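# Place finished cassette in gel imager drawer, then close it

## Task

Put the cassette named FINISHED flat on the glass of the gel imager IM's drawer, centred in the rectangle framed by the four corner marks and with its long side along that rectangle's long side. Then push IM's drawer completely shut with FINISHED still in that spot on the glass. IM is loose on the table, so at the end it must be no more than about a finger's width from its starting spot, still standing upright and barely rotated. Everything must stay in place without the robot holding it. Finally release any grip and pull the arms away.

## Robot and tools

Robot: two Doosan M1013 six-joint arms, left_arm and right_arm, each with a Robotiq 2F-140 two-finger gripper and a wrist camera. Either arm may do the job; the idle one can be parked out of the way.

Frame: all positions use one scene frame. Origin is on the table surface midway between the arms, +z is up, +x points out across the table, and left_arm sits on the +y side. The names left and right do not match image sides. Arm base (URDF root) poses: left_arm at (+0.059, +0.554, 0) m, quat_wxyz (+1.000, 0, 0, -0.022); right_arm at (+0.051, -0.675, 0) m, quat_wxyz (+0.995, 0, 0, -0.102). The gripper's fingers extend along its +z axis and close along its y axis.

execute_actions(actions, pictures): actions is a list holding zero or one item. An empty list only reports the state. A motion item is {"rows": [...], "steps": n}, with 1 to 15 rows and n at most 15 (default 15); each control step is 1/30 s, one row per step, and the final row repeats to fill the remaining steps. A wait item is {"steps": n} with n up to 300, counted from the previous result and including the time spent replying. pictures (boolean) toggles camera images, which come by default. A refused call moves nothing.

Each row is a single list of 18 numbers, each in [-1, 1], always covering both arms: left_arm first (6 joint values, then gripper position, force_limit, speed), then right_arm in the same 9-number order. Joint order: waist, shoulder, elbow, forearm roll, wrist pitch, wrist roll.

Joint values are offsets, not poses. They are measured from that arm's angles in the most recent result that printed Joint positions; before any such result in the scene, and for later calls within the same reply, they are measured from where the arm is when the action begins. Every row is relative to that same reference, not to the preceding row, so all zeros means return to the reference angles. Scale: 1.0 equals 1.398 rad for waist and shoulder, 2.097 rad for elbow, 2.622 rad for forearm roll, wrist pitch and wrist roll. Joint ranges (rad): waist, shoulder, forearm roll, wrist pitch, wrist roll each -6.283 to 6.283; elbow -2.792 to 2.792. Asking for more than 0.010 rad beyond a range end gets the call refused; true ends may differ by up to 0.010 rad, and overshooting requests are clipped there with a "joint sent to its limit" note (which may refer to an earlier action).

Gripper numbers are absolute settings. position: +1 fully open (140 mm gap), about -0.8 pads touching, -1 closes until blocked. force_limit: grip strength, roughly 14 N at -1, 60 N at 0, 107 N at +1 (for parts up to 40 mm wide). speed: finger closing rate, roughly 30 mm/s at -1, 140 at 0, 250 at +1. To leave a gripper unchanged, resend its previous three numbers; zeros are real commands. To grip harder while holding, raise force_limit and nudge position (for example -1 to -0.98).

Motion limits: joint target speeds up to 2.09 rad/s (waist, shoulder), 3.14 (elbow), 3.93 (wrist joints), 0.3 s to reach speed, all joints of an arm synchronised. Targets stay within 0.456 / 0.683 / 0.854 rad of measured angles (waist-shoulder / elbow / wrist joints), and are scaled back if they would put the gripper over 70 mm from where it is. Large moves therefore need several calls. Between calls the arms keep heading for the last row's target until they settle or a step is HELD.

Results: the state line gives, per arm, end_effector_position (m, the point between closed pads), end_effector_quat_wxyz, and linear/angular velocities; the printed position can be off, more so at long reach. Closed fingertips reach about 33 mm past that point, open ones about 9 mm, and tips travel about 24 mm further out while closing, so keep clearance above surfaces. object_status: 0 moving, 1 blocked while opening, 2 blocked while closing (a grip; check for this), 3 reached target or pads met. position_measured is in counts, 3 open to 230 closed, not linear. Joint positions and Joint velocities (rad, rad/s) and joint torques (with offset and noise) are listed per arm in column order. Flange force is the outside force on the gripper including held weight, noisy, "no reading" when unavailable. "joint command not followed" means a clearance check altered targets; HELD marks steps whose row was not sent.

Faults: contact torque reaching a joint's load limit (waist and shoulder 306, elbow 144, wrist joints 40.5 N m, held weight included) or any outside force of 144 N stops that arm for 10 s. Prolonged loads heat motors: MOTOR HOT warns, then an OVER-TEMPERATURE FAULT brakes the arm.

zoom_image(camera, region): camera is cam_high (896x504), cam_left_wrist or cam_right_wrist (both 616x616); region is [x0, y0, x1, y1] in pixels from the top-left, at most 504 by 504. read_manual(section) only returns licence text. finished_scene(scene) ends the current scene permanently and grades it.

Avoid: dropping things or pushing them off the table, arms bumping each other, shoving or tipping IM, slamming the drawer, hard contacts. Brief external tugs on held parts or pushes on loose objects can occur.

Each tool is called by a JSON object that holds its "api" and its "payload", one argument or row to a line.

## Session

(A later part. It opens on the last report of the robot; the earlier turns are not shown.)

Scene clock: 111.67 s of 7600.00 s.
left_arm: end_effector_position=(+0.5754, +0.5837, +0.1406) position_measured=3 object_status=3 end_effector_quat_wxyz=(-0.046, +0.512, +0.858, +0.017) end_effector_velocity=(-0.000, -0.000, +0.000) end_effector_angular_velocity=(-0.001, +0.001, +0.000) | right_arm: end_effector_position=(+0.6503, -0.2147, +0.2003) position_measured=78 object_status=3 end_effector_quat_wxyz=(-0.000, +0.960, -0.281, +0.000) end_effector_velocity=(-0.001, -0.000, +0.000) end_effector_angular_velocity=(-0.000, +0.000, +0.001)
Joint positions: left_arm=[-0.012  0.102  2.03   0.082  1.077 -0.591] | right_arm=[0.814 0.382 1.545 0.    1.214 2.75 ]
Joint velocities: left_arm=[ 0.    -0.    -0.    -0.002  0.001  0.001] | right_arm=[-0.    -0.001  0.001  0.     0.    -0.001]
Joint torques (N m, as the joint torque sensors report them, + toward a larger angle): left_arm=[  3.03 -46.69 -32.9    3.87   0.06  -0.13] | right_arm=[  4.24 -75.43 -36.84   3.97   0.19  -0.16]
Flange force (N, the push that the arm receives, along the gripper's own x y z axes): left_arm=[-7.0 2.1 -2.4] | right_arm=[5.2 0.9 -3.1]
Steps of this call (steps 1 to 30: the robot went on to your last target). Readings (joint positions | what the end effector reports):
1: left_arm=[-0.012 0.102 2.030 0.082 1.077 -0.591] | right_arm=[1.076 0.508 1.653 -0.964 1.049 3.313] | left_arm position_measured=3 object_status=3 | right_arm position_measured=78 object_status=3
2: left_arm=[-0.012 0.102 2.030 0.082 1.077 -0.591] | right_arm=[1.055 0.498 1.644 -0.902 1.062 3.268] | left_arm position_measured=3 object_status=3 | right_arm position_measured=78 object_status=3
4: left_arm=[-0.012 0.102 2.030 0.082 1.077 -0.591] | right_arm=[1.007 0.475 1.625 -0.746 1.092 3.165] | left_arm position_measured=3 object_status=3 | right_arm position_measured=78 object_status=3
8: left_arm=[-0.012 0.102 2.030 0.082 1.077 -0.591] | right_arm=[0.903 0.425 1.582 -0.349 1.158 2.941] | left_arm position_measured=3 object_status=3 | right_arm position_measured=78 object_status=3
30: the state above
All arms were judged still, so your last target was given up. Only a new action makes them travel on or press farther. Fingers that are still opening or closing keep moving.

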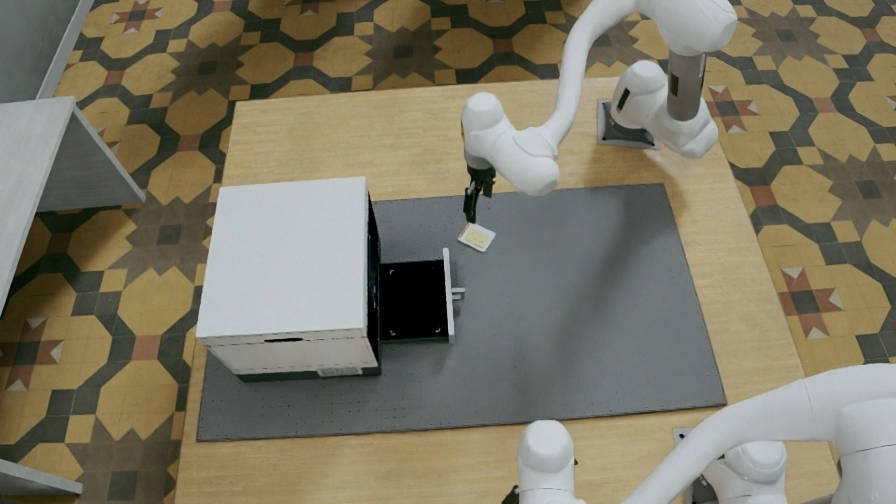

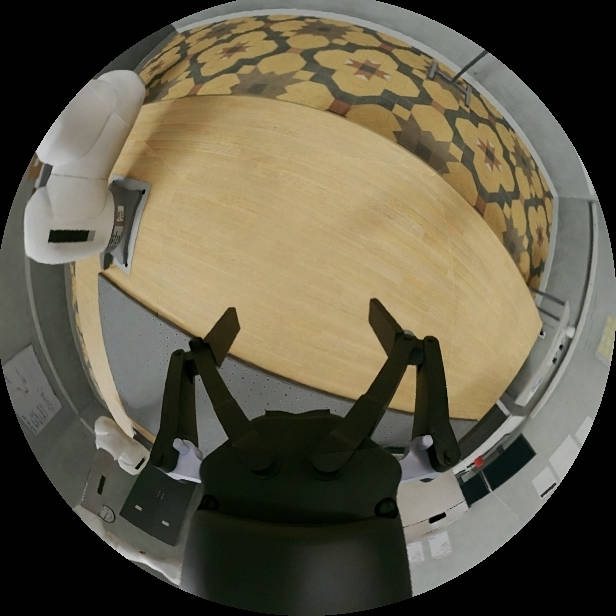

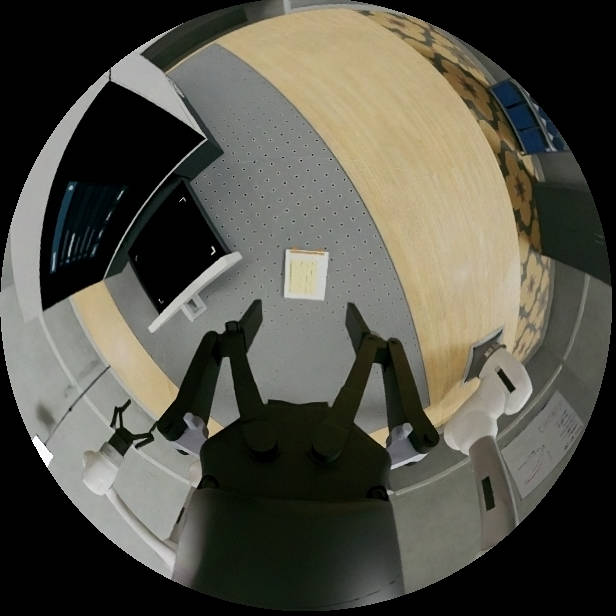

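{"api": "execute_actions", "payload": {
  "actions": [
    {"rows": [[0,0,0,0,0,0,1,0,0,-0.0049,0.0501,0.0443,0,-0.0622,-0.0026,0.4,0.2,0]], "steps": 15}
  ],
  "pictures": false
}}

{"api": "execute_actions", "payload": {
  "actions": [
    {"steps": 6}
  ],
  "pictures": true
}}

{"api": "zoom_image", "payload": {
  "camera": "cam_right_wrist",
  "region": [204, 200, 404, 400]
}}

Scene clock: 117.53 s of 7600.00 s.
left_arm: end_effector_position=(+0.5754, +0.5837, +0.1406) position_measured=3 object_status=3 end_effector_quat_wxyz=(-0.046, +0.512, +0.858, +0.017) end_effector_velocity=(+0.000, -0.001, +0.000) end_effector_angular_velocity=(-0.001, -0.000, -0.000) | right_arm: end_effector_position=(+0.6545, -0.2181, +0.1005) position_measured=78 object_status=3 end_effector_quat_wxyz=(-0.000, +0.960, -0.281, +0.000) end_effector_velocity=(+0.000, +0.000, -0.002) end_effector_angular_velocity=(-0.001, +0.001, +0.001)
Joint positions: left_arm=[-0.012  0.102  2.03   0.082  1.077 -0.591] | right_arm=[0.808 0.452 1.638 0.    1.051 2.743]
Joint velocities: left_arm=[-0.001  0.    -0.    -0.001  0.     0.   ] | right_arm=[ 0.     0.002 -0.    -0.    -0.001 -0.   ]
Joint torques (N m, as the joint torque sensors report them, + toward a larger angle): left_arm=[  3.34 -45.68 -32.7    3.76  -0.09  -0.21] | right_arm=[  3.7  -78.72 -33.45   3.59   0.22  -0.24]
Flange force (N, the push that the arm receives, along the gripper's own x y z axes): left_arm=[-6.8 0.7 -4.1] | right_arm=[5.2 -0.7 -3.8]
Steps of this call (steps 1 to 90: nothing new was sent; then 2.37 s passed at rest; steps 91 to 105: all 15 steps of this action). Readings (joint positions | what the end effector reports):
91: left_arm=[-0.012 0.102 2.030 0.082 1.077 -0.591] | right_arm=[0.814 0.382 1.545 0.000 1.214 2.750] | left_arm position_measured=3 object_status=3 | right_arm position_measured=78 object_status=3
92: left_arm=[-0.012 0.102 2.030 0.082 1.077 -0.591] | right_arm=[0.814 0.384 1.549 0.000 1.208 2.750] | left_arm position_measured=3 object_status=3 | right_arm position_measured=78 object_status=3
94: left_arm=[-0.012 0.102 2.030 0.082 1.077 -0.591] | right_arm=[0.812 0.407 1.579 0.001 1.154 2.748] | left_arm position_measured=3 object_status=3 | right_arm position_measured=78 object_status=3
98: left_arm=[-0.012 0.102 2.030 0.082 1.077 -0.591] | right_arm=[0.808 0.448 1.633 0.000 1.061 2.744] | left_arm position_measured=3 object_status=3 | right_arm position_measured=78 object_status=3
105: the state above

Scene clock: 117.73 s of 7600.00 s.
left_arm: end_effector_position=(+0.5754, +0.5837, +0.1406) position_measured=3 object_status=3 end_effector_quat_wxyz=(-0.046, +0.512, +0.858, +0.017) end_effector_velocity=(+0.000, -0.000, -0.000) end_effector_angular_velocity=(-0.000, +0.000, -0.002) | right_arm: end_effector_position=(+0.6544, -0.2181, +0.1003) position_measured=78 object_status=3 end_effector_quat_wxyz=(-0.000, +0.960, -0.281, +0.000) end_effector_velocity=(+0.001, +0.002, +0.001) end_effector_angular_velocity=(+0.002, -0.003, +0.001)
Joint positions: left_arm=[-0.012  0.102  2.03   0.082  1.077 -0.591] | right_arm=[0.807 0.452 1.638 0.    1.051 2.743]
Joint velocities: left_arm=[-0.001  0.    -0.    -0.    -0.     0.002] | right_arm=[ 0.001  0.    -0.003 -0.    -0.     0.001]
Joint torques (N m, as the joint torque sensors report them, + toward a larger angle): left_arm=[  2.58 -46.79 -32.91   3.91   0.07  -0.2 ] | right_arm=[  4.07 -79.07 -33.83   3.61   0.34  -0.28]
Flange force (N, the push that the arm receives, along the gripper's own x y z axes): left_arm=[-6.6 2.6 -2.5] | right_arm=[5.0 0.2 -3.4]
Steps of this call (steps 1 to 6: the robot went on to your last target). Readings (joint positions | what the end effector reports):
1: left_arm=[-0.012 0.102 2.030 0.082 1.077 -0.591] | right_arm=[0.808 0.452 1.638 0.000 1.051 2.743] | left_arm position_measured=3 object_status=3 | right_arm position_measured=78 object_status=3
2: left_arm=[-0.012 0.102 2.030 0.082 1.077 -0.591] | right_arm=[0.808 0.452 1.638 0.000 1.051 2.743] | left_arm position_measured=3 object_status=3 | right_arm position_measured=78 object_status=3
4: left_arm=[-0.012 0.102 2.030 0.082 1.077 -0.591] | right_arm=[0.808 0.452 1.638 0.000 1.051 2.743] | left_arm position_measured=3 object_status=3 | right_arm position_measured=78 object_status=3
6: the state above

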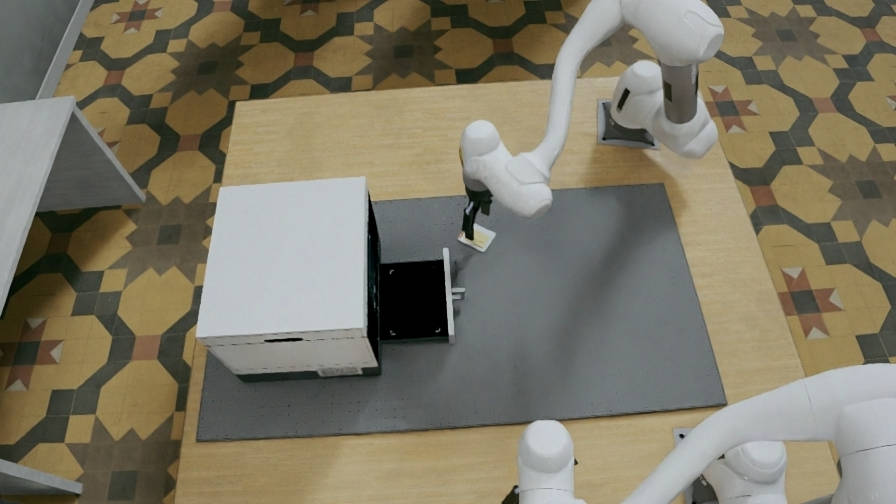

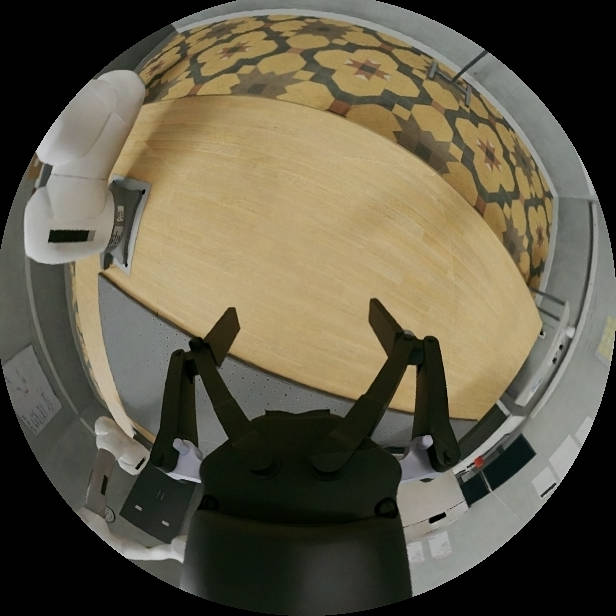

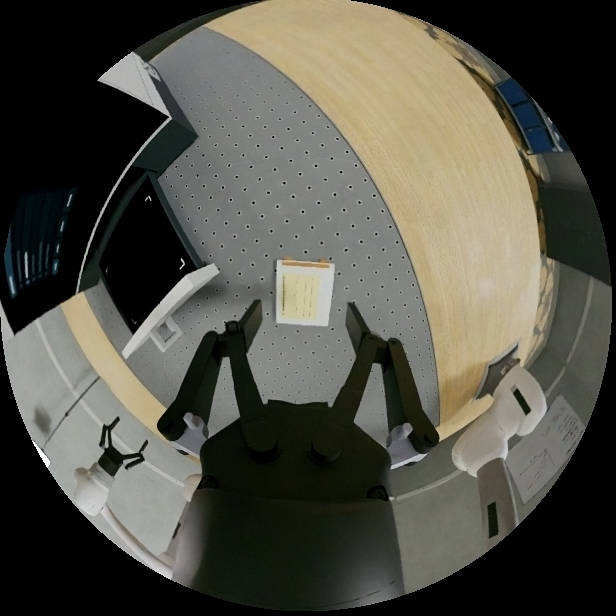

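Region (204, 200, 404, 400) of cam_right_wrist's 616x616 image, scaled by 2.520, with more detail than that image has.

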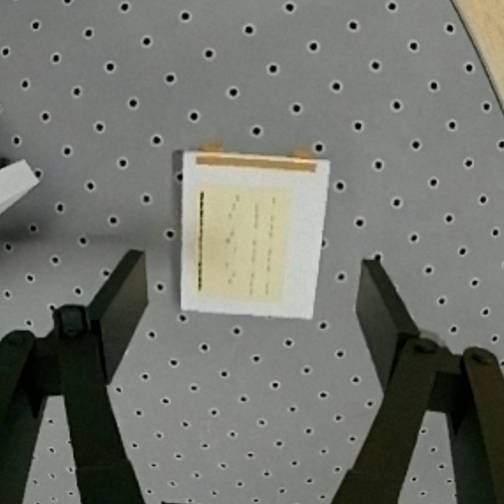

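{"api": "execute_actions", "payload": {
  "actions": [
    {"rows": [[0,0,0,0,0,0,1,0,0,0,0.0343,0.0190,0,-0.0335,0.011,0.4,0.2,0]], "steps": 15}
  ],
  "pictures": false
}}

{"api": "execute_actions", "payload": {
  "actions": [
    {"steps": 5}
  ],
  "pictures": true
}}

{"api": "zoom_image", "payload": {
  "camera": "cam_right_wrist",
  "region": [204, 220, 404, 420]
}}

Scene clock: 122.80 s of 7600.00 s.
left_arm: end_effector_position=(+0.5754, +0.5837, +0.1406) position_measured=3 object_status=3 end_effector_quat_wxyz=(-0.046, +0.512, +0.858, +0.017) end_effector_velocity=(+0.000, +0.001, +0.001) end_effector_angular_velocity=(+0.001, -0.001, +0.002) | right_arm: end_effector_position=(+0.6547, -0.2180, +0.0453) position_measured=78 object_status=3 end_effector_quat_wxyz=(-0.000, +0.956, -0.295, +0.000) end_effector_velocity=(-0.001, +0.001, +0.000) end_effector_angular_velocity=(+0.001, +0.000, +0.001)
Joint positions: left_arm=[-0.012  0.102  2.03   0.082  1.077 -0.591] | right_arm=[0.807 0.5   1.678 0.    0.963 2.772]
Joint velocities: left_arm=[ 0.001 -0.    -0.001  0.001  0.    -0.002] | right_arm=[ 0.001 -0.001  0.001  0.001 -0.    -0.   ]
Joint torques (N m, as the joint torque sensors report them, + toward a larger angle): left_arm=[  3.61 -47.38 -33.08   3.89   0.14  -0.23] | right_arm=[  3.37 -82.45 -31.99   3.49   0.25  -0.25]
Flange force (N, the push that the arm receives, along the gripper's own x y z axes): left_arm=[-7.9 2.1 -1.9] | right_arm=[4.1 -0.8 -2.8]
Steps of this call (steps 1 to 15: the robot went on to your last target; steps 16 to 90: nothing new was sent; then 1.57 s passed at rest; steps 91 to 105: all 15 steps of this action). Readings (joint positions | what the end effector reports):
91: left_arm=[-0.012 0.102 2.030 0.082 1.077 -0.591] | right_arm=[0.807 0.452 1.638 0.000 1.051 2.743] | left_arm position_measured=3 object_status=3 | right_arm position_measured=78 object_status=3
92: left_arm=[-0.012 0.102 2.030 0.082 1.077 -0.591] | right_arm=[0.807 0.455 1.641 0.000 1.044 2.745] | left_arm position_measured=3 object_status=3 | right_arm position_measured=78 object_status=3
94: left_arm=[-0.012 0.102 2.030 0.082 1.077 -0.591] | right_arm=[0.807 0.481 1.662 0.000 0.997 2.761] | left_arm position_measured=3 object_status=3 | right_arm position_measured=78 object_status=3
98: left_arm=[-0.012 0.102 2.030 0.082 1.077 -0.591] | right_arm=[0.807 0.499 1.678 -0.000 0.964 2.772] | left_arm position_measured=3 object_status=3 | right_arm position_measured=78 object_status=3
105: the state above

Scene clock: 122.97 s of 7600.00 s.
left_arm: end_effector_position=(+0.5754, +0.5837, +0.1406) position_measured=3 object_status=3 end_effector_quat_wxyz=(-0.046, +0.512, +0.858, +0.017) end_effector_velocity=(-0.000, -0.001, -0.000) end_effector_angular_velocity=(+0.000, +0.000, -0.003) | right_arm: end_effector_position=(+0.6547, -0.2180, +0.0452) position_measured=78 object_status=3 end_effector_quat_wxyz=(-0.000, +0.956, -0.295, +0.000) end_effector_velocity=(-0.001, -0.000, -0.001) end_effector_angular_velocity=(-0.001, +0.002, -0.000)
Joint positions: left_arm=[-0.012  0.102  2.03   0.082  1.077 -0.591] | right_arm=[0.807 0.5   1.678 0.    0.963 2.772]
Joint velocities: left_arm=[-0.002  0.     0.     0.001 -0.     0.001] | right_arm=[ 0.     0.001  0.001 -0.    -0.     0.001]
Joint torques (N m, as the joint torque sensors report them, + toward a larger angle): left_arm=[  3.   -46.48 -33.27   3.76  -0.01  -0.16] | right_arm=[  3.96 -81.96 -31.86   3.43   0.29  -0.11]
Flange force (N, the push that the arm receives, along the gripper's own x y z axes): left_arm=[-6.7 1.1 -2.5] | right_arm=[5.4 -0.7 -2.3]
Steps of this call (steps 1 to 5: the robot went on to your last target). Readings (joint positions | what the end effector reports):
1: left_arm=[-0.012 0.102 2.030 0.082 1.077 -0.591] | right_arm=[0.807 0.500 1.678 0.000 0.963 2.772] | left_arm position_measured=3 object_status=3 | right_arm position_measured=78 object_status=3
2: left_arm=[-0.012 0.102 2.030 0.082 1.077 -0.591] | right_arm=[0.807 0.500 1.678 0.000 0.963 2.772] | left_arm position_measured=3 object_status=3 | right_arm position_measured=78 object_status=3
4: left_arm=[-0.012 0.102 2.030 0.082 1.077 -0.591] | right_arm=[0.807 0.500 1.678 0.000 0.963 2.772] | left_arm position_measured=3 object_status=3 | right_arm position_measured=78 object_status=3
5: the state above

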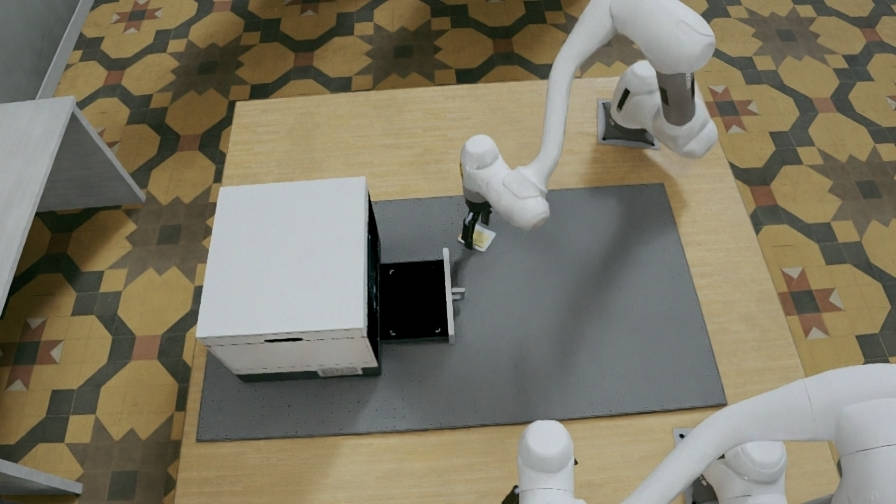

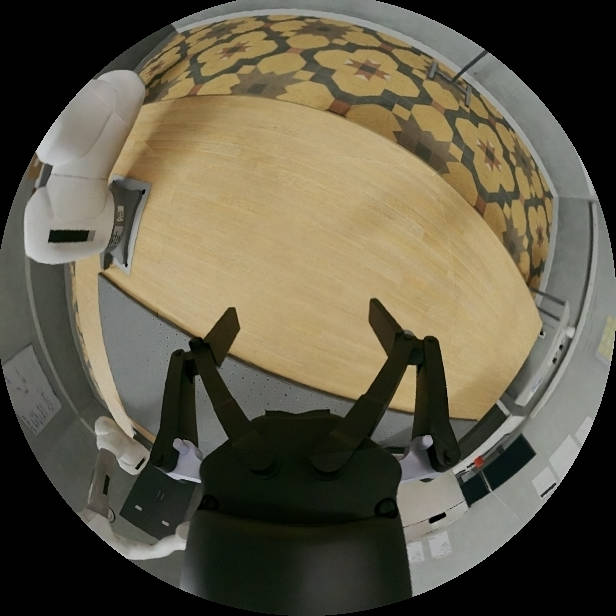

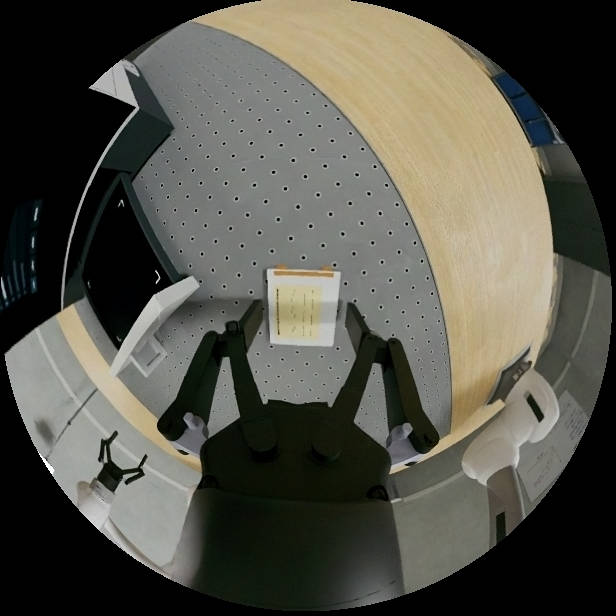

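Region (204, 220, 404, 420) of cam_right_wrist's 616x616 image, scaled by 2.520, with more detail than that image has.

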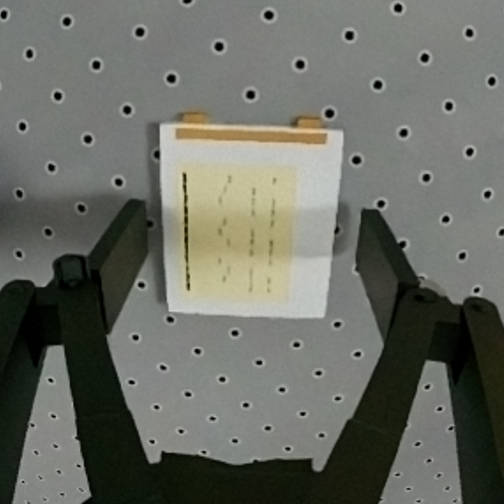

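Well centred. Lower 2.5 mm and close.

{"api": "execute_actions", "payload": {
  "actions": [
    {"rows": [[0,0,0,0,0,0,1,0,0,0,0.0016,0.0009,0,-0.0016,0,0.4,0.2,0],[0,0,0,0,0,0,1,0,0,0,0.0016,0.0009,0,-0.0016,0,0.4,0.2,0],[0,0,0,0,0,0,1,0,0,0,0.0016,0.0009,0,-0.0016,0,0.4,0.2,0],[0,0,0,0,0,0,1,0,0,0,0.0016,0.0009,0,-0.0016,0,0.4,0.2,0],[0,0,0,0,0,0,1,0,0,0,0.0016,0.0009,0,-0.0016,0,-1,-0.3,-0.7]], "steps": 15}
  ],
  "pictures": false
}}

{"api": "execute_actions", "payload": {
  "actions": [
    {"steps": 10}
  ],
  "pictures": false
}}

Scene clock: 126.03 s of 7600.00 s.
left_arm: end_effector_position=(+0.5754, +0.5837, +0.1406) position_measured=3 object_status=3 end_effector_quat_wxyz=(-0.046, +0.512, +0.858, +0.017) end_effector_velocity=(-0.000, -0.000, -0.000) end_effector_angular_velocity=(-0.000, +0.000, -0.001) | right_arm: end_effector_position=(+0.6546, -0.2180, +0.0427) position_measured=110 object_status=0 end_effector_quat_wxyz=(-0.000, +0.956, -0.295, +0.000) end_effector_velocity=(+0.001, -0.000, +0.000) end_effector_angular_velocity=(+0.001, -0.000, -0.002)
Joint positions: left_arm=[-0.012  0.102  2.03   0.082  1.077 -0.591] | right_arm=[0.807 0.502 1.68  0.    0.959 2.772]
Joint velocities: left_arm=[-0.     0.     0.    -0.    -0.     0.001] | right_arm=[-0.001  0.    -0.001  0.     0.     0.   ]
Joint torques (N m, as the joint torque sensors report them, + toward a larger angle): left_arm=[  2.71 -46.61 -33.02   3.99   0.02  -0.16] | right_arm=[  3.51 -62.84 -24.39   3.3   -1.5   -0.2 ]
Flange force (N, the push that the arm receives, along the gripper's own x y z axes): left_arm=[-6.4 2.0 -2.7] | right_arm=[3.1 5.9 -26.0]
Steps of this call (steps 1 to 15: the robot went on to your last target; steps 16 to 77: nothing new was sent; steps 78 to 92: all 15 steps of this action). Readings (joint positions | what the end effector reports):
78: left_arm=[-0.012 0.102 2.030 0.082 1.077 -0.591] | right_arm=[0.807 0.500 1.678 0.000 0.963 2.772] | left_arm position_measured=3 object_status=3 | right_arm position_measured=78 object_status=3
79: left_arm=[-0.012 0.102 2.030 0.082 1.077 -0.591] | right_arm=[0.807 0.501 1.679 0.000 0.961 2.772] | left_arm position_measured=3 object_status=3 | right_arm position_measured=78 object_status=3
81: left_arm=[-0.012 0.102 2.030 0.082 1.077 -0.591] | right_arm=[0.807 0.502 1.680 0.000 0.959 2.772] | left_arm position_measured=3 object_status=3 | right_arm position_measured=78 object_status=3
85: left_arm=[-0.012 0.102 2.030 0.082 1.077 -0.591] | right_arm=[0.807 0.502 1.680 0.000 0.959 2.772] | left_arm position_measured=3 object_status=3 | right_arm position_measured=86 object_status=0
92: the state above

Scene clock: 126.37 s of 7600.00 s.
left_arm: end_effector_position=(+0.5754, +0.5837, +0.1406) position_measured=3 object_status=3 end_effector_quat_wxyz=(-0.046, +0.512, +0.858, +0.017) end_effector_velocity=(-0.001, -0.001, -0.001) end_effector_angular_velocity=(-0.001, +0.001, -0.001) | right_arm: end_effector_position=(+0.6546, -0.2180, +0.0427) position_measured=112 object_status=2 end_effector_quat_wxyz=(-0.000, +0.956, -0.295, +0.000) end_effector_velocity=(-0.001, +0.000, +0.001) end_effector_angular_velocity=(+0.000, -0.001, +0.001)
Joint positions: left_arm=[-0.012  0.102  2.03   0.082  1.077 -0.591] | right_arm=[0.807 0.502 1.68  0.    0.959 2.772]
Joint velocities: left_arm=[-0.001  0.     0.001 -0.001 -0.     0.001] | right_arm=[ 0.001 -0.002  0.001 -0.     0.    -0.001]
Joint torques (N m, as the joint torque sensors report them, + toward a larger angle): left_arm=[  3.   -47.08 -32.81   3.69  -0.08  -0.24] | right_arm=[  4.2  -61.95 -23.85   3.41  -2.11  -0.21]
Flange force (N, the push that the arm receives, along the gripper's own x y z axes): left_arm=[-7.5 2.7 -2.3] | right_arm=[3.0 6.6 -30.8]
Steps of this call (steps 1 to 10: the robot went on to your last target). Readings (joint positions | what the end effector reports):
1: left_arm=[-0.012 0.102 2.030 0.082 1.077 -0.591] | right_arm=[0.807 0.502 1.680 0.000 0.959 2.772] | left_arm position_measured=3 object_status=3 | right_arm position_measured=112 object_status=0
2: left_arm=[-0.012 0.102 2.030 0.082 1.077 -0.591] | right_arm=[0.807 0.502 1.680 0.000 0.959 2.772] | left_arm position_measured=3 object_status=3 | right_arm position_measured=112 object_status=0
4: left_arm=[-0.012 0.102 2.030 0.082 1.077 -0.591] | right_arm=[0.807 0.502 1.680 0.000 0.959 2.772] | left_arm position_measured=3 object_status=3 | right_arm position_measured=112 object_status=0
8: left_arm=[-0.012 0.102 2.030 0.082 1.077 -0.591] | right_arm=[0.807 0.502 1.680 0.000 0.959 2.772] | left_arm position_measured=3 object_status=3 | right_arm position_measured=112 object_status=2
10: the state above

{"api": "execute_actions", "payload": {
  "actions": [
    {"rows": [[0,0,0,0,0,0,1,0,0,0,-0.0010,-0.0005,0,0.0010,0,-0.98,0.1,-0.7]], "steps": 10}
  ],
  "pictures": false
}}

Scene clock: 128.27 s of 7600.00 s.
left_arm: end_effector_position=(+0.5754, +0.5837, +0.1406) position_measured=3 object_status=3 end_effector_quat_wxyz=(-0.046, +0.512, +0.858, +0.017) end_effector_velocity=(+0.001, -0.001, +0.001) end_effector_angular_velocity=(-0.001, -0.002, -0.001) | right_arm: end_effector_position=(+0.6545, -0.2181, +0.0441) position_measured=114 object_status=2 end_effector_quat_wxyz=(-0.000, +0.956, -0.295, +0.000) end_effector_velocity=(+0.001, +0.001, +0.002) end_effector_angular_velocity=(+0.001, -0.002, +0.000)
Joint positions: left_arm=[-0.012  0.102  2.03   0.082  1.077 -0.591] | right_arm=[0.807 0.501 1.679 0.    0.961 2.772]
Joint velocities: left_arm=[-0.001 -0.    -0.002 -0.001  0.     0.001] | right_arm=[ 0.    -0.001 -0.002  0.     0.001  0.   ]
Joint torques (N m, as the joint torque sensors report them, + toward a larger angle): left_arm=[  2.86 -46.56 -33.1    3.84   0.02  -0.25] | right_arm=[  3.41 -82.71 -32.15   3.5    0.36  -0.24]
Flange force (N, the push that the arm receives, along the gripper's own x y z axes): left_arm=[-6.2 1.7 -2.8] | right_arm=[4.7 -1.2 -1.7]
Steps of this call (steps 1 to 15: the robot went on to your last target; steps 16 to 47: nothing new was sent; steps 48 to 57: all 10 steps of this action). Readings (joint positions | what the end effector reports):
48: left_arm=[-0.012 0.102 2.030 0.082 1.077 -0.591] | right_arm=[0.807 0.502 1.680 0.000 0.959 2.772] | left_arm position_measured=3 object_status=3 | right_arm position_measured=112 object_status=0
49: left_arm=[-0.012 0.102 2.030 0.082 1.077 -0.591] | right_arm=[0.807 0.502 1.680 0.000 0.959 2.772] | left_arm position_measured=3 object_status=3 | right_arm position_measured=114 object_status=0
51: left_arm=[-0.012 0.102 2.030 0.082 1.077 -0.591] | right_arm=[0.807 0.501 1.680 0.000 0.960 2.772] | left_arm position_measured=3 object_status=3 | right_arm position_measured=114 object_status=0
55: left_arm=[-0.012 0.102 2.030 0.082 1.077 -0.591] | right_arm=[0.807 0.501 1.679 0.000 0.961 2.772] | left_arm position_measured=3 object_status=3 | right_arm position_measured=114 object_status=0
57: the state above

{"api": "execute_actions", "payload": {
  "actions": [
    {"rows": [[0,0,0,0,0,0,1,0,0,0,-0.0030,-0.0018,0,0.0030,0,-0.98,0.1,-0.7],[0,0,0,0,0,0,1,0,0,0,-0.0070,-0.0045,0,0.0073,0,-0.98,0.1,-0.7],[0,0,0,0,0,0,1,0,0,0,-0.0120,-0.0080,0,0.0128,0,-0.98,0.1,-0.7],[0,0,0,0,0,0,1,0,0,0,-0.0180,-0.0123,0,0.0195,0,-0.98,0.1,-0.7],[0,0,0,0,0,0,1,0,0,0,-0.0250,-0.0173,0,0.0272,0,-0.98,0.1,-0.7],[0,0,0,0,0,0,1,0,0,0,-0.0320,-0.0225,0,0.0351,0,-0.98,0.1,-0.7],[0,0,0,0,0,0,1,0,0,0,-0.0390,-0.0279,0,0.0431,0,-0.98,0.1,-0.7],[0,0,0,0,0,0,1,0,0,0,-0.0460,-0.0334,0,0.0512,0,-0.98,0.1,-0.7],[0,0,0,0,0,0,1,0,0,0,-0.0530,-0.0390,0,0.0594,0,-0.98,0.1,-0.7],[0,0,0,0,0,0,1,0,0,0,-0.0600,-0.0447,0,0.0677,0,-0.98,0.1,-0.7],[0,0,0,0,0,0,1,0,0,0,-0.0670,-0.0505,0,0.0761,0,-0.98,0.1,-0.7],[0,0,0,0,0,0,1,0,0,0,-0.0730,-0.0555,0,0.0834,0,-0.98,0.1,-0.7],[0,0,0,0,0,0,1,0,0,0,-0.0780,-0.0598,0,0.0895,0,-0.98,0.1,-0.7],[0,0,0,0,0,0,1,0,0,0,-0.0815,-0.0628,0,0.0938,0,-0.98,0.1,-0.7],[0,0,0,0,0,0,1,0,0,0,-0.0839,-0.0648,0,0.0968,0,-0.98,0.1,-0.7]], "steps": 15}
  ],
  "pictures": false
}}

{"api": "execute_actions", "payload": {
  "actions": [
    {"steps": 8}
  ],
  "pictures": false
}}

Scene clock: 135.03 s of 7600.00 s.
left_arm: end_effector_position=(+0.5754, +0.5837, +0.1406) position_measured=3 object_status=3 end_effector_quat_wxyz=(-0.046, +0.512, +0.858, +0.017) end_effector_velocity=(-0.001, +0.001, -0.000) end_effector_angular_velocity=(+0.001, +0.001, +0.000) | right_arm: end_effector_position=(+0.6558, -0.2172, +0.1788) position_measured=114 object_status=2 end_effector_quat_wxyz=(-0.000, +0.956, -0.295, +0.000) end_effector_velocity=(-0.016, -0.011, +0.314) end_effector_angular_velocity=(+0.001, -0.002, -0.000)
Joint positions: left_arm=[-0.012  0.102  2.03   0.082  1.077 -0.591] | right_arm=[0.807 0.399 1.562 0.    1.18  2.772]
Joint velocities: left_arm=[ 0.001 -0.     0.001  0.001  0.001  0.001] | right_arm=[-0.    -0.222 -0.281 -0.     0.501 -0.   ]
Joint torques (N m, as the joint torque sensors report them, + toward a larger angle): left_arm=[  2.84 -45.53 -33.03   3.9    0.04  -0.14] | right_arm=[  2.73 -64.88 -30.64   3.3    0.42  -0.27]
Flange force (N, the push that the arm receives, along the gripper's own x y z axes): left_arm=[-5.2 0.3 -3.5] | right_arm=[4.2 0.6 -3.9]
Steps of this call (steps 1 to 15: the robot went on to your last target; steps 16 to 90: nothing new was sent; then 3.27 s passed at rest; steps 91 to 105: all 15 steps of this action). Readings (joint positions | what the end effector reports):
91: left_arm=[-0.012 0.102 2.030 0.082 1.077 -0.591] | right_arm=[0.807 0.501 1.679 0.000 0.962 2.772] | left_arm position_measured=3 object_status=3 | right_arm position_measured=114 object_status=2
92: left_arm=[-0.012 0.102 2.030 0.082 1.077 -0.591] | right_arm=[0.807 0.499 1.678 0.000 0.964 2.772] | left_arm position_measured=3 object_status=3 | right_arm position_measured=114 object_status=2
94: left_arm=[-0.012 0.102 2.030 0.082 1.077 -0.591] | right_arm=[0.807 0.492 1.670 0.000 0.979 2.772] | left_arm position_measured=3 object_status=3 | right_arm position_measured=114 object_status=2
98: left_arm=[-0.012 0.102 2.030 0.082 1.077 -0.591] | right_arm=[0.807 0.463 1.639 0.000 1.039 2.772] | left_arm position_measured=3 object_status=3 | right_arm position_measured=114 object_status=2
105: the state above

Scene clock: 135.30 s of 7600.00 s.
left_arm: end_effector_position=(+0.5754, +0.5837, +0.1406) position_measured=3 object_status=3 end_effector_quat_wxyz=(-0.046, +0.512, +0.858, +0.017) end_effector_velocity=(-0.001, +0.000, -0.000) end_effector_angular_velocity=(-0.000, +0.000, +0.000) | right_arm: end_effector_position=(+0.6541, -0.2183, +0.2000) position_measured=114 object_status=2 end_effector_quat_wxyz=(+0.000, +0.956, -0.295, -0.000) end_effector_velocity=(-0.000, +0.000, +0.003) end_effector_angular_velocity=(+0.001, -0.002, +0.001)
Joint positions: left_arm=[-0.012  0.102  2.03   0.082  1.077 -0.591] | right_arm=[0.807 0.384 1.543 0.    1.215 2.772]
Joint velocities: left_arm=[ 0.001 -0.     0.001 -0.    -0.001  0.   ] | right_arm=[ 0.    -0.003 -0.002  0.     0.003 -0.001]
Joint torques (N m, as the joint torque sensors report them, + toward a larger angle): left_arm=[  3.2  -46.85 -33.09   3.89   0.06  -0.25] | right_arm=[  3.34 -75.93 -36.86   3.95   0.22  -0.23]
Flange force (N, the push that the arm receives, along the gripper's own x y z axes): left_arm=[-6.9 1.7 -2.3] | right_arm=[3.9 0.1 -3.5]
Steps of this call (steps 1 to 8: the robot went on to your last target). Readings (joint positions | what the end effector reports):
1: left_arm=[-0.012 0.102 2.030 0.082 1.077 -0.591] | right_arm=[0.807 0.392 1.554 0.000 1.195 2.772] | left_arm position_measured=3 object_status=3 | right_arm position_measured=114 object_status=2
2: left_arm=[-0.012 0.102 2.030 0.082 1.077 -0.591] | right_arm=[0.807 0.387 1.548 0.000 1.206 2.772] | left_arm position_measured=3 object_status=3 | right_arm position_measured=114 object_status=2
4: left_arm=[-0.012 0.102 2.030 0.082 1.077 -0.591] | right_arm=[0.807 0.384 1.544 0.000 1.213 2.772] | left_arm position_measured=3 object_status=3 | right_arm position_measured=114 object_status=2
8: the state above

{"api": "execute_actions", "payload": {
  "actions": [
    {"rows": [[0,0,0,0,0,0,1,0,0,0.0562,0.3672,-0.4090,0,0.1312,0.4008,-0.98,0.1,-0.7]], "steps": 15}
  ],
  "pictures": false
}}

{"api": "execute_actions", "payload": {
  "actions": [
    {"steps": 25}
  ],
  "pictures": true
}}

{"api": "zoom_image", "payload": {
  "camera": "cam_right_wrist",
  "region": [184, 180, 424, 420]
}}

Scene clock: 142.73 s of 7600.00 s.
left_arm: end_effector_position=(+0.5754, +0.5837, +0.1406) position_measured=3 object_status=3 end_effector_quat_wxyz=(-0.046, +0.512, +0.858, +0.017) end_effector_velocity=(-0.000, +0.001, -0.000) end_effector_angular_velocity=(-0.000, +0.001, +0.001) | right_arm: end_effector_position=(+0.7762, -0.0820, +0.2073) position_measured=114 object_status=2 end_effector_quat_wxyz=(+0.008, +0.839, -0.544, -0.003) end_effector_velocity=(+0.264, +0.328, +0.006) end_effector_angular_velocity=(+0.012, -0.058, -1.391)
Joint positions: left_arm=[-0.012  0.102  2.03   0.082  1.077 -0.591] | right_arm=[0.854 0.682 1.058 0.    1.418 3.37 ]
Joint velocities: left_arm=[ 0.002  0.001  0.    -0.     0.     0.001] | right_arm=[ 0.109  0.717 -1.238 -0.     0.467  1.5  ]
Joint torques (N m, as the joint torque sensors report them, + toward a larger angle): left_arm=[  3.08 -46.68 -32.8    3.83   0.13  -0.17] | right_arm=[  4.86 -99.82 -37.73   4.12   0.33  -0.42]
Flange force (N, the push that the arm receives, along the gripper's own x y z axes): left_arm=[-7.1 2.3 -2.2] | right_arm=[2.3 -1.9 -3.0]
Steps of this call (steps 1 to 30: the robot went on to your last target; steps 31 to 90: nothing new was sent; then 3.93 s passed at rest; steps 91 to 105: all 15 steps of this action). Readings (joint positions | what the end effector reports):
91: left_arm=[-0.012 0.102 2.030 0.082 1.077 -0.591] | right_arm=[0.807 0.383 1.543 0.000 1.215 2.772] | left_arm position_measured=3 object_status=3 | right_arm position_measured=114 object_status=2
92: left_arm=[-0.012 0.102 2.030 0.082 1.077 -0.591] | right_arm=[0.808 0.387 1.537 0.000 1.218 2.780] | left_arm position_measured=3 object_status=3 | right_arm position_measured=114 object_status=2
94: left_arm=[-0.012 0.102 2.030 0.082 1.077 -0.591] | right_arm=[0.813 0.416 1.493 0.000 1.240 2.836] | left_arm position_measured=3 object_status=3 | right_arm position_measured=114 object_status=2
98: left_arm=[-0.012 0.102 2.030 0.082 1.077 -0.591] | right_arm=[0.830 0.522 1.334 0.000 1.314 3.034] | left_arm position_measured=3 object_status=3 | right_arm position_measured=114 object_status=2
105: the state above

Scene clock: 143.57 s of 7600.00 s.
left_arm: end_effector_position=(+0.5754, +0.5837, +0.1406) position_measured=3 object_status=3 end_effector_quat_wxyz=(-0.046, +0.512, +0.858, +0.017) end_effector_velocity=(+0.000, -0.001, +0.000) end_effector_angular_velocity=(-0.001, -0.000, -0.002) | right_arm: end_effector_position=(+0.8398, +0.0088, +0.2003) position_measured=114 object_status=2 end_effector_quat_wxyz=(-0.000, +0.707, -0.707, -0.000) end_effector_velocity=(-0.000, +0.000, -0.001) end_effector_angular_velocity=(-0.000, +0.000, -0.000)
Joint positions: left_arm=[-0.012  0.102  2.03   0.082  1.077 -0.591] | right_arm=[0.886 0.897 0.686 0.    1.559 3.823]
Joint velocities: left_arm=[-0.001 -0.    -0.001 -0.001  0.     0.001] | right_arm=[ 0.     0.001  0.    -0.     0.     0.001]
Joint torques (N m, as the joint torque sensors report them, + toward a larger angle): left_arm=[  3.34 -46.9  -32.81   3.97   0.06  -0.16] | right_arm=[   3.51 -121.84  -39.17    4.22    0.21   -0.24]
Flange force (N, the push that the arm receives, along the gripper's own x y z axes): left_arm=[-7.6 2.2 -2.7] | right_arm=[-4.2 -9.2 -3.5]
Steps of this call (steps 1 to 25: the robot went on to your last target). Readings (joint positions | what the end effector reports):
1: left_arm=[-0.012 0.102 2.030 0.082 1.077 -0.591] | right_arm=[0.857 0.706 1.016 0.000 1.434 3.422] | left_arm position_measured=3 object_status=3 | right_arm position_measured=114 object_status=2
2: left_arm=[-0.012 0.102 2.030 0.082 1.077 -0.591] | right_arm=[0.861 0.731 0.972 0.000 1.451 3.475] | left_arm position_measured=3 object_status=3 | right_arm position_measured=114 object_status=2
4: left_arm=[-0.012 0.102 2.030 0.082 1.077 -0.591] | right_arm=[0.869 0.783 0.882 0.000 1.485 3.584] | left_arm position_measured=3 object_status=3 | right_arm position_measured=114 object_status=2
8: left_arm=[-0.012 0.102 2.030 0.082 1.077 -0.591] | right_arm=[0.883 0.876 0.723 0.000 1.545 3.778] | left_arm position_measured=3 object_status=3 | right_arm position_measured=114 object_status=2
25: the state above

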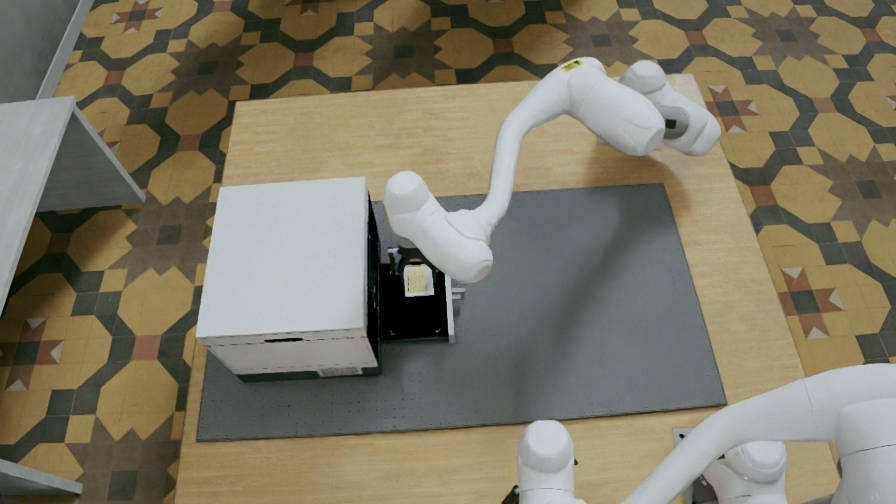

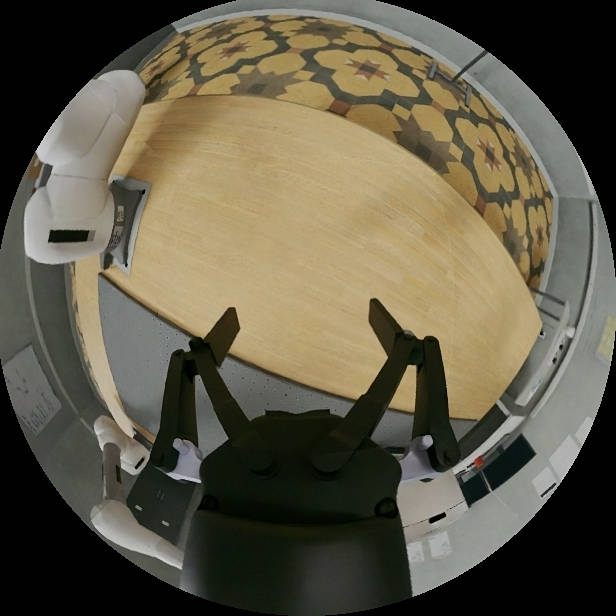

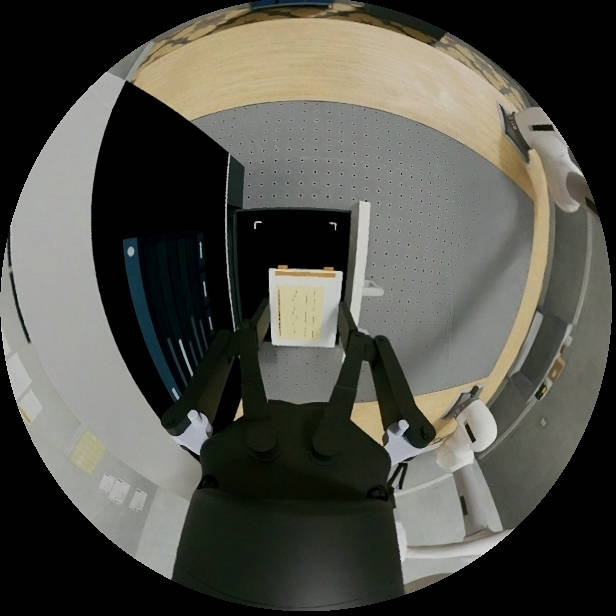

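Region (184, 180, 424, 420) of cam_right_wrist's 616x616 image, scaled by 2.100, with more detail than that image has.

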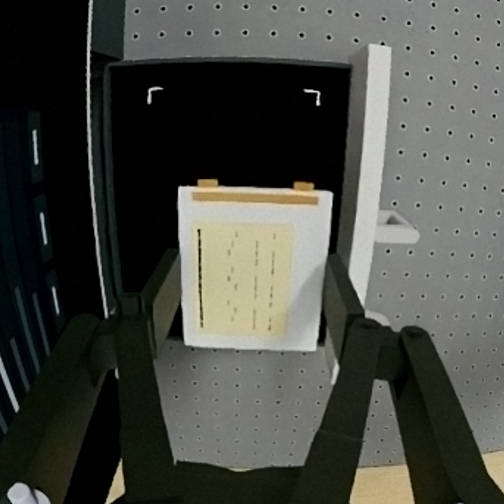

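{"api": "execute_actions", "payload": {
  "actions": [
    {"rows": [[0,0,0,0,0,0,1,0,0,-0.0069,0.0304,0.0301,0,-0.0403,-0.0037,-0.98,0.1,-0.7]], "steps": 15}
  ],
  "pictures": false
}}

{"api": "execute_actions", "payload": {
  "actions": [
    {"steps": 5}
  ],
  "pictures": true
}}

{"api": "zoom_image", "payload": {
  "camera": "cam_right_wrist",
  "region": [184, 180, 424, 420]
}}

Scene clock: 152.40 s of 7600.00 s.
left_arm: end_effector_position=(+0.5754, +0.5837, +0.1406) position_measured=3 object_status=3 end_effector_quat_wxyz=(-0.046, +0.512, +0.858, +0.017) end_effector_velocity=(-0.000, -0.001, -0.000) end_effector_angular_velocity=(-0.001, +0.001, -0.001) | right_arm: end_effector_position=(+0.8559, +0.0088, +0.1206) position_measured=114 object_status=2 end_effector_quat_wxyz=(-0.000, +0.707, -0.707, -0.000) end_effector_velocity=(-0.000, +0.000, -0.001) end_effector_angular_velocity=(+0.000, +0.001, +0.001)
Joint positions: left_arm=[-0.012  0.102  2.03   0.082  1.077 -0.591] | right_arm=[0.877 0.939 0.749 0.    1.453 3.813]
Joint velocities: left_arm=[-0.001 -0.     0.001 -0.001  0.     0.001] | right_arm=[-0.     0.001  0.001  0.001 -0.001 -0.001]
Joint torques (N m, as the joint torque sensors report them, + toward a larger angle): left_arm=[  2.99 -47.56 -33.05   3.81  -0.01  -0.33] | right_arm=[   3.41 -126.1   -39.13    4.32    0.21   -0.25]
Flange force (N, the push that the arm receives, along the gripper's own x y z axes): left_arm=[-6.8 2.9 -1.9] | right_arm=[-5.6 -11.0 -2.4]
Steps of this call (steps 1 to 15: the robot went on to your last target; steps 16 to 90: nothing new was sent; then 5.33 s passed at rest; steps 91 to 105: all 15 steps of this action). Readings (joint positions | what the end effector reports):
91: left_arm=[-0.012 0.102 2.030 0.082 1.077 -0.591] | right_arm=[0.886 0.897 0.686 0.000 1.559 3.823] | left_arm position_measured=3 object_status=3 | right_arm position_measured=114 object_status=2
92: left_arm=[-0.012 0.102 2.030 0.082 1.077 -0.591] | right_arm=[0.886 0.899 0.689 0.001 1.553 3.823] | left_arm position_measured=3 object_status=3 | right_arm position_measured=114 object_status=2
94: left_arm=[-0.012 0.102 2.030 0.082 1.077 -0.591] | right_arm=[0.882 0.919 0.718 0.001 1.504 3.818] | left_arm position_measured=3 object_status=3 | right_arm position_measured=114 object_status=2
98: left_arm=[-0.012 0.102 2.030 0.082 1.077 -0.591] | right_arm=[0.877 0.939 0.748 0.000 1.455 3.813] | left_arm position_measured=3 object_status=3 | right_arm position_measured=114 object_status=2
105: the state above

Scene clock: 152.57 s of 7600.00 s.
left_arm: end_effector_position=(+0.5754, +0.5837, +0.1406) position_measured=3 object_status=3 end_effector_quat_wxyz=(-0.046, +0.512, +0.858, +0.017) end_effector_velocity=(-0.000, +0.000, -0.000) end_effector_angular_velocity=(+0.000, +0.001, -0.001) | right_arm: end_effector_position=(+0.8559, +0.0088, +0.1205) position_measured=114 object_status=2 end_effector_quat_wxyz=(-0.000, +0.707, -0.707, -0.000) end_effector_velocity=(+0.000, -0.000, -0.001) end_effector_angular_velocity=(-0.000, +0.001, -0.001)
Joint positions: left_arm=[-0.012  0.102  2.03   0.082  1.077 -0.591] | right_arm=[0.876 0.939 0.749 0.    1.453 3.813]
Joint velocities: left_arm=[ 0.    -0.     0.     0.     0.001  0.001] | right_arm=[-0.     0.001 -0.     0.     0.     0.   ]
Joint torques (N m, as the joint torque sensors report them, + toward a larger angle): left_arm=[  3.02 -45.99 -32.69   3.8    0.03  -0.25] | right_arm=[   3.3  -124.13  -38.95    4.11    0.22   -0.24]
Flange force (N, the push that the arm receives, along the gripper's own x y z axes): left_arm=[-6.1 1.4 -3.4] | right_arm=[-3.6 -8.3 -2.7]
Steps of this call (steps 1 to 5: the robot went on to your last target). Readings (joint positions | what the end effector reports):
1: left_arm=[-0.012 0.102 2.030 0.082 1.077 -0.591] | right_arm=[0.876 0.939 0.749 0.000 1.453 3.813] | left_arm position_measured=3 object_status=3 | right_arm position_measured=114 object_status=2
2: left_arm=[-0.012 0.102 2.030 0.082 1.077 -0.591] | right_arm=[0.876 0.939 0.749 0.000 1.453 3.813] | left_arm position_measured=3 object_status=3 | right_arm position_measured=114 object_status=2
4: left_arm=[-0.012 0.102 2.030 0.082 1.077 -0.591] | right_arm=[0.876 0.939 0.749 0.000 1.453 3.813] | left_arm position_measured=3 object_status=3 | right_arm position_measured=114 object_status=2
5: the state above

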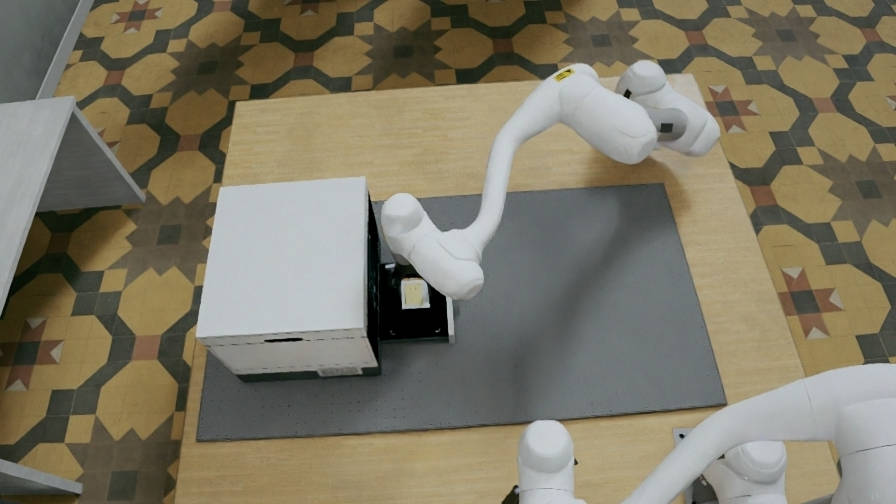

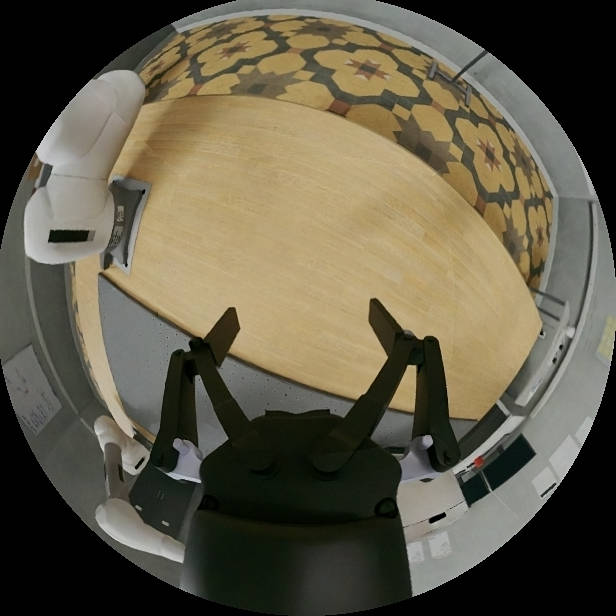

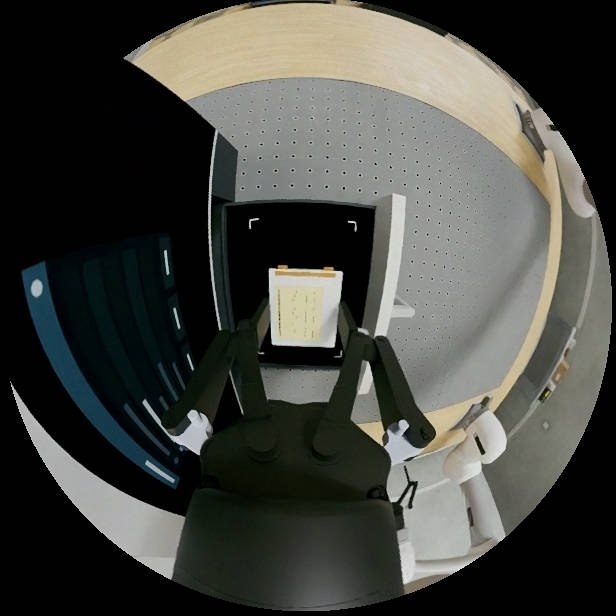

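Region (184, 180, 424, 420) of cam_right_wrist's 616x616 image, scaled by 2.100, with more detail than that image has.

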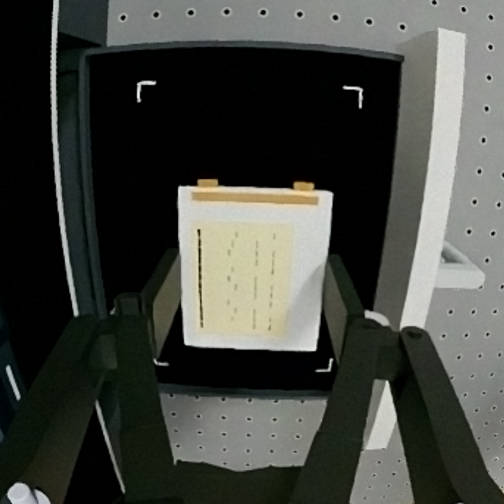

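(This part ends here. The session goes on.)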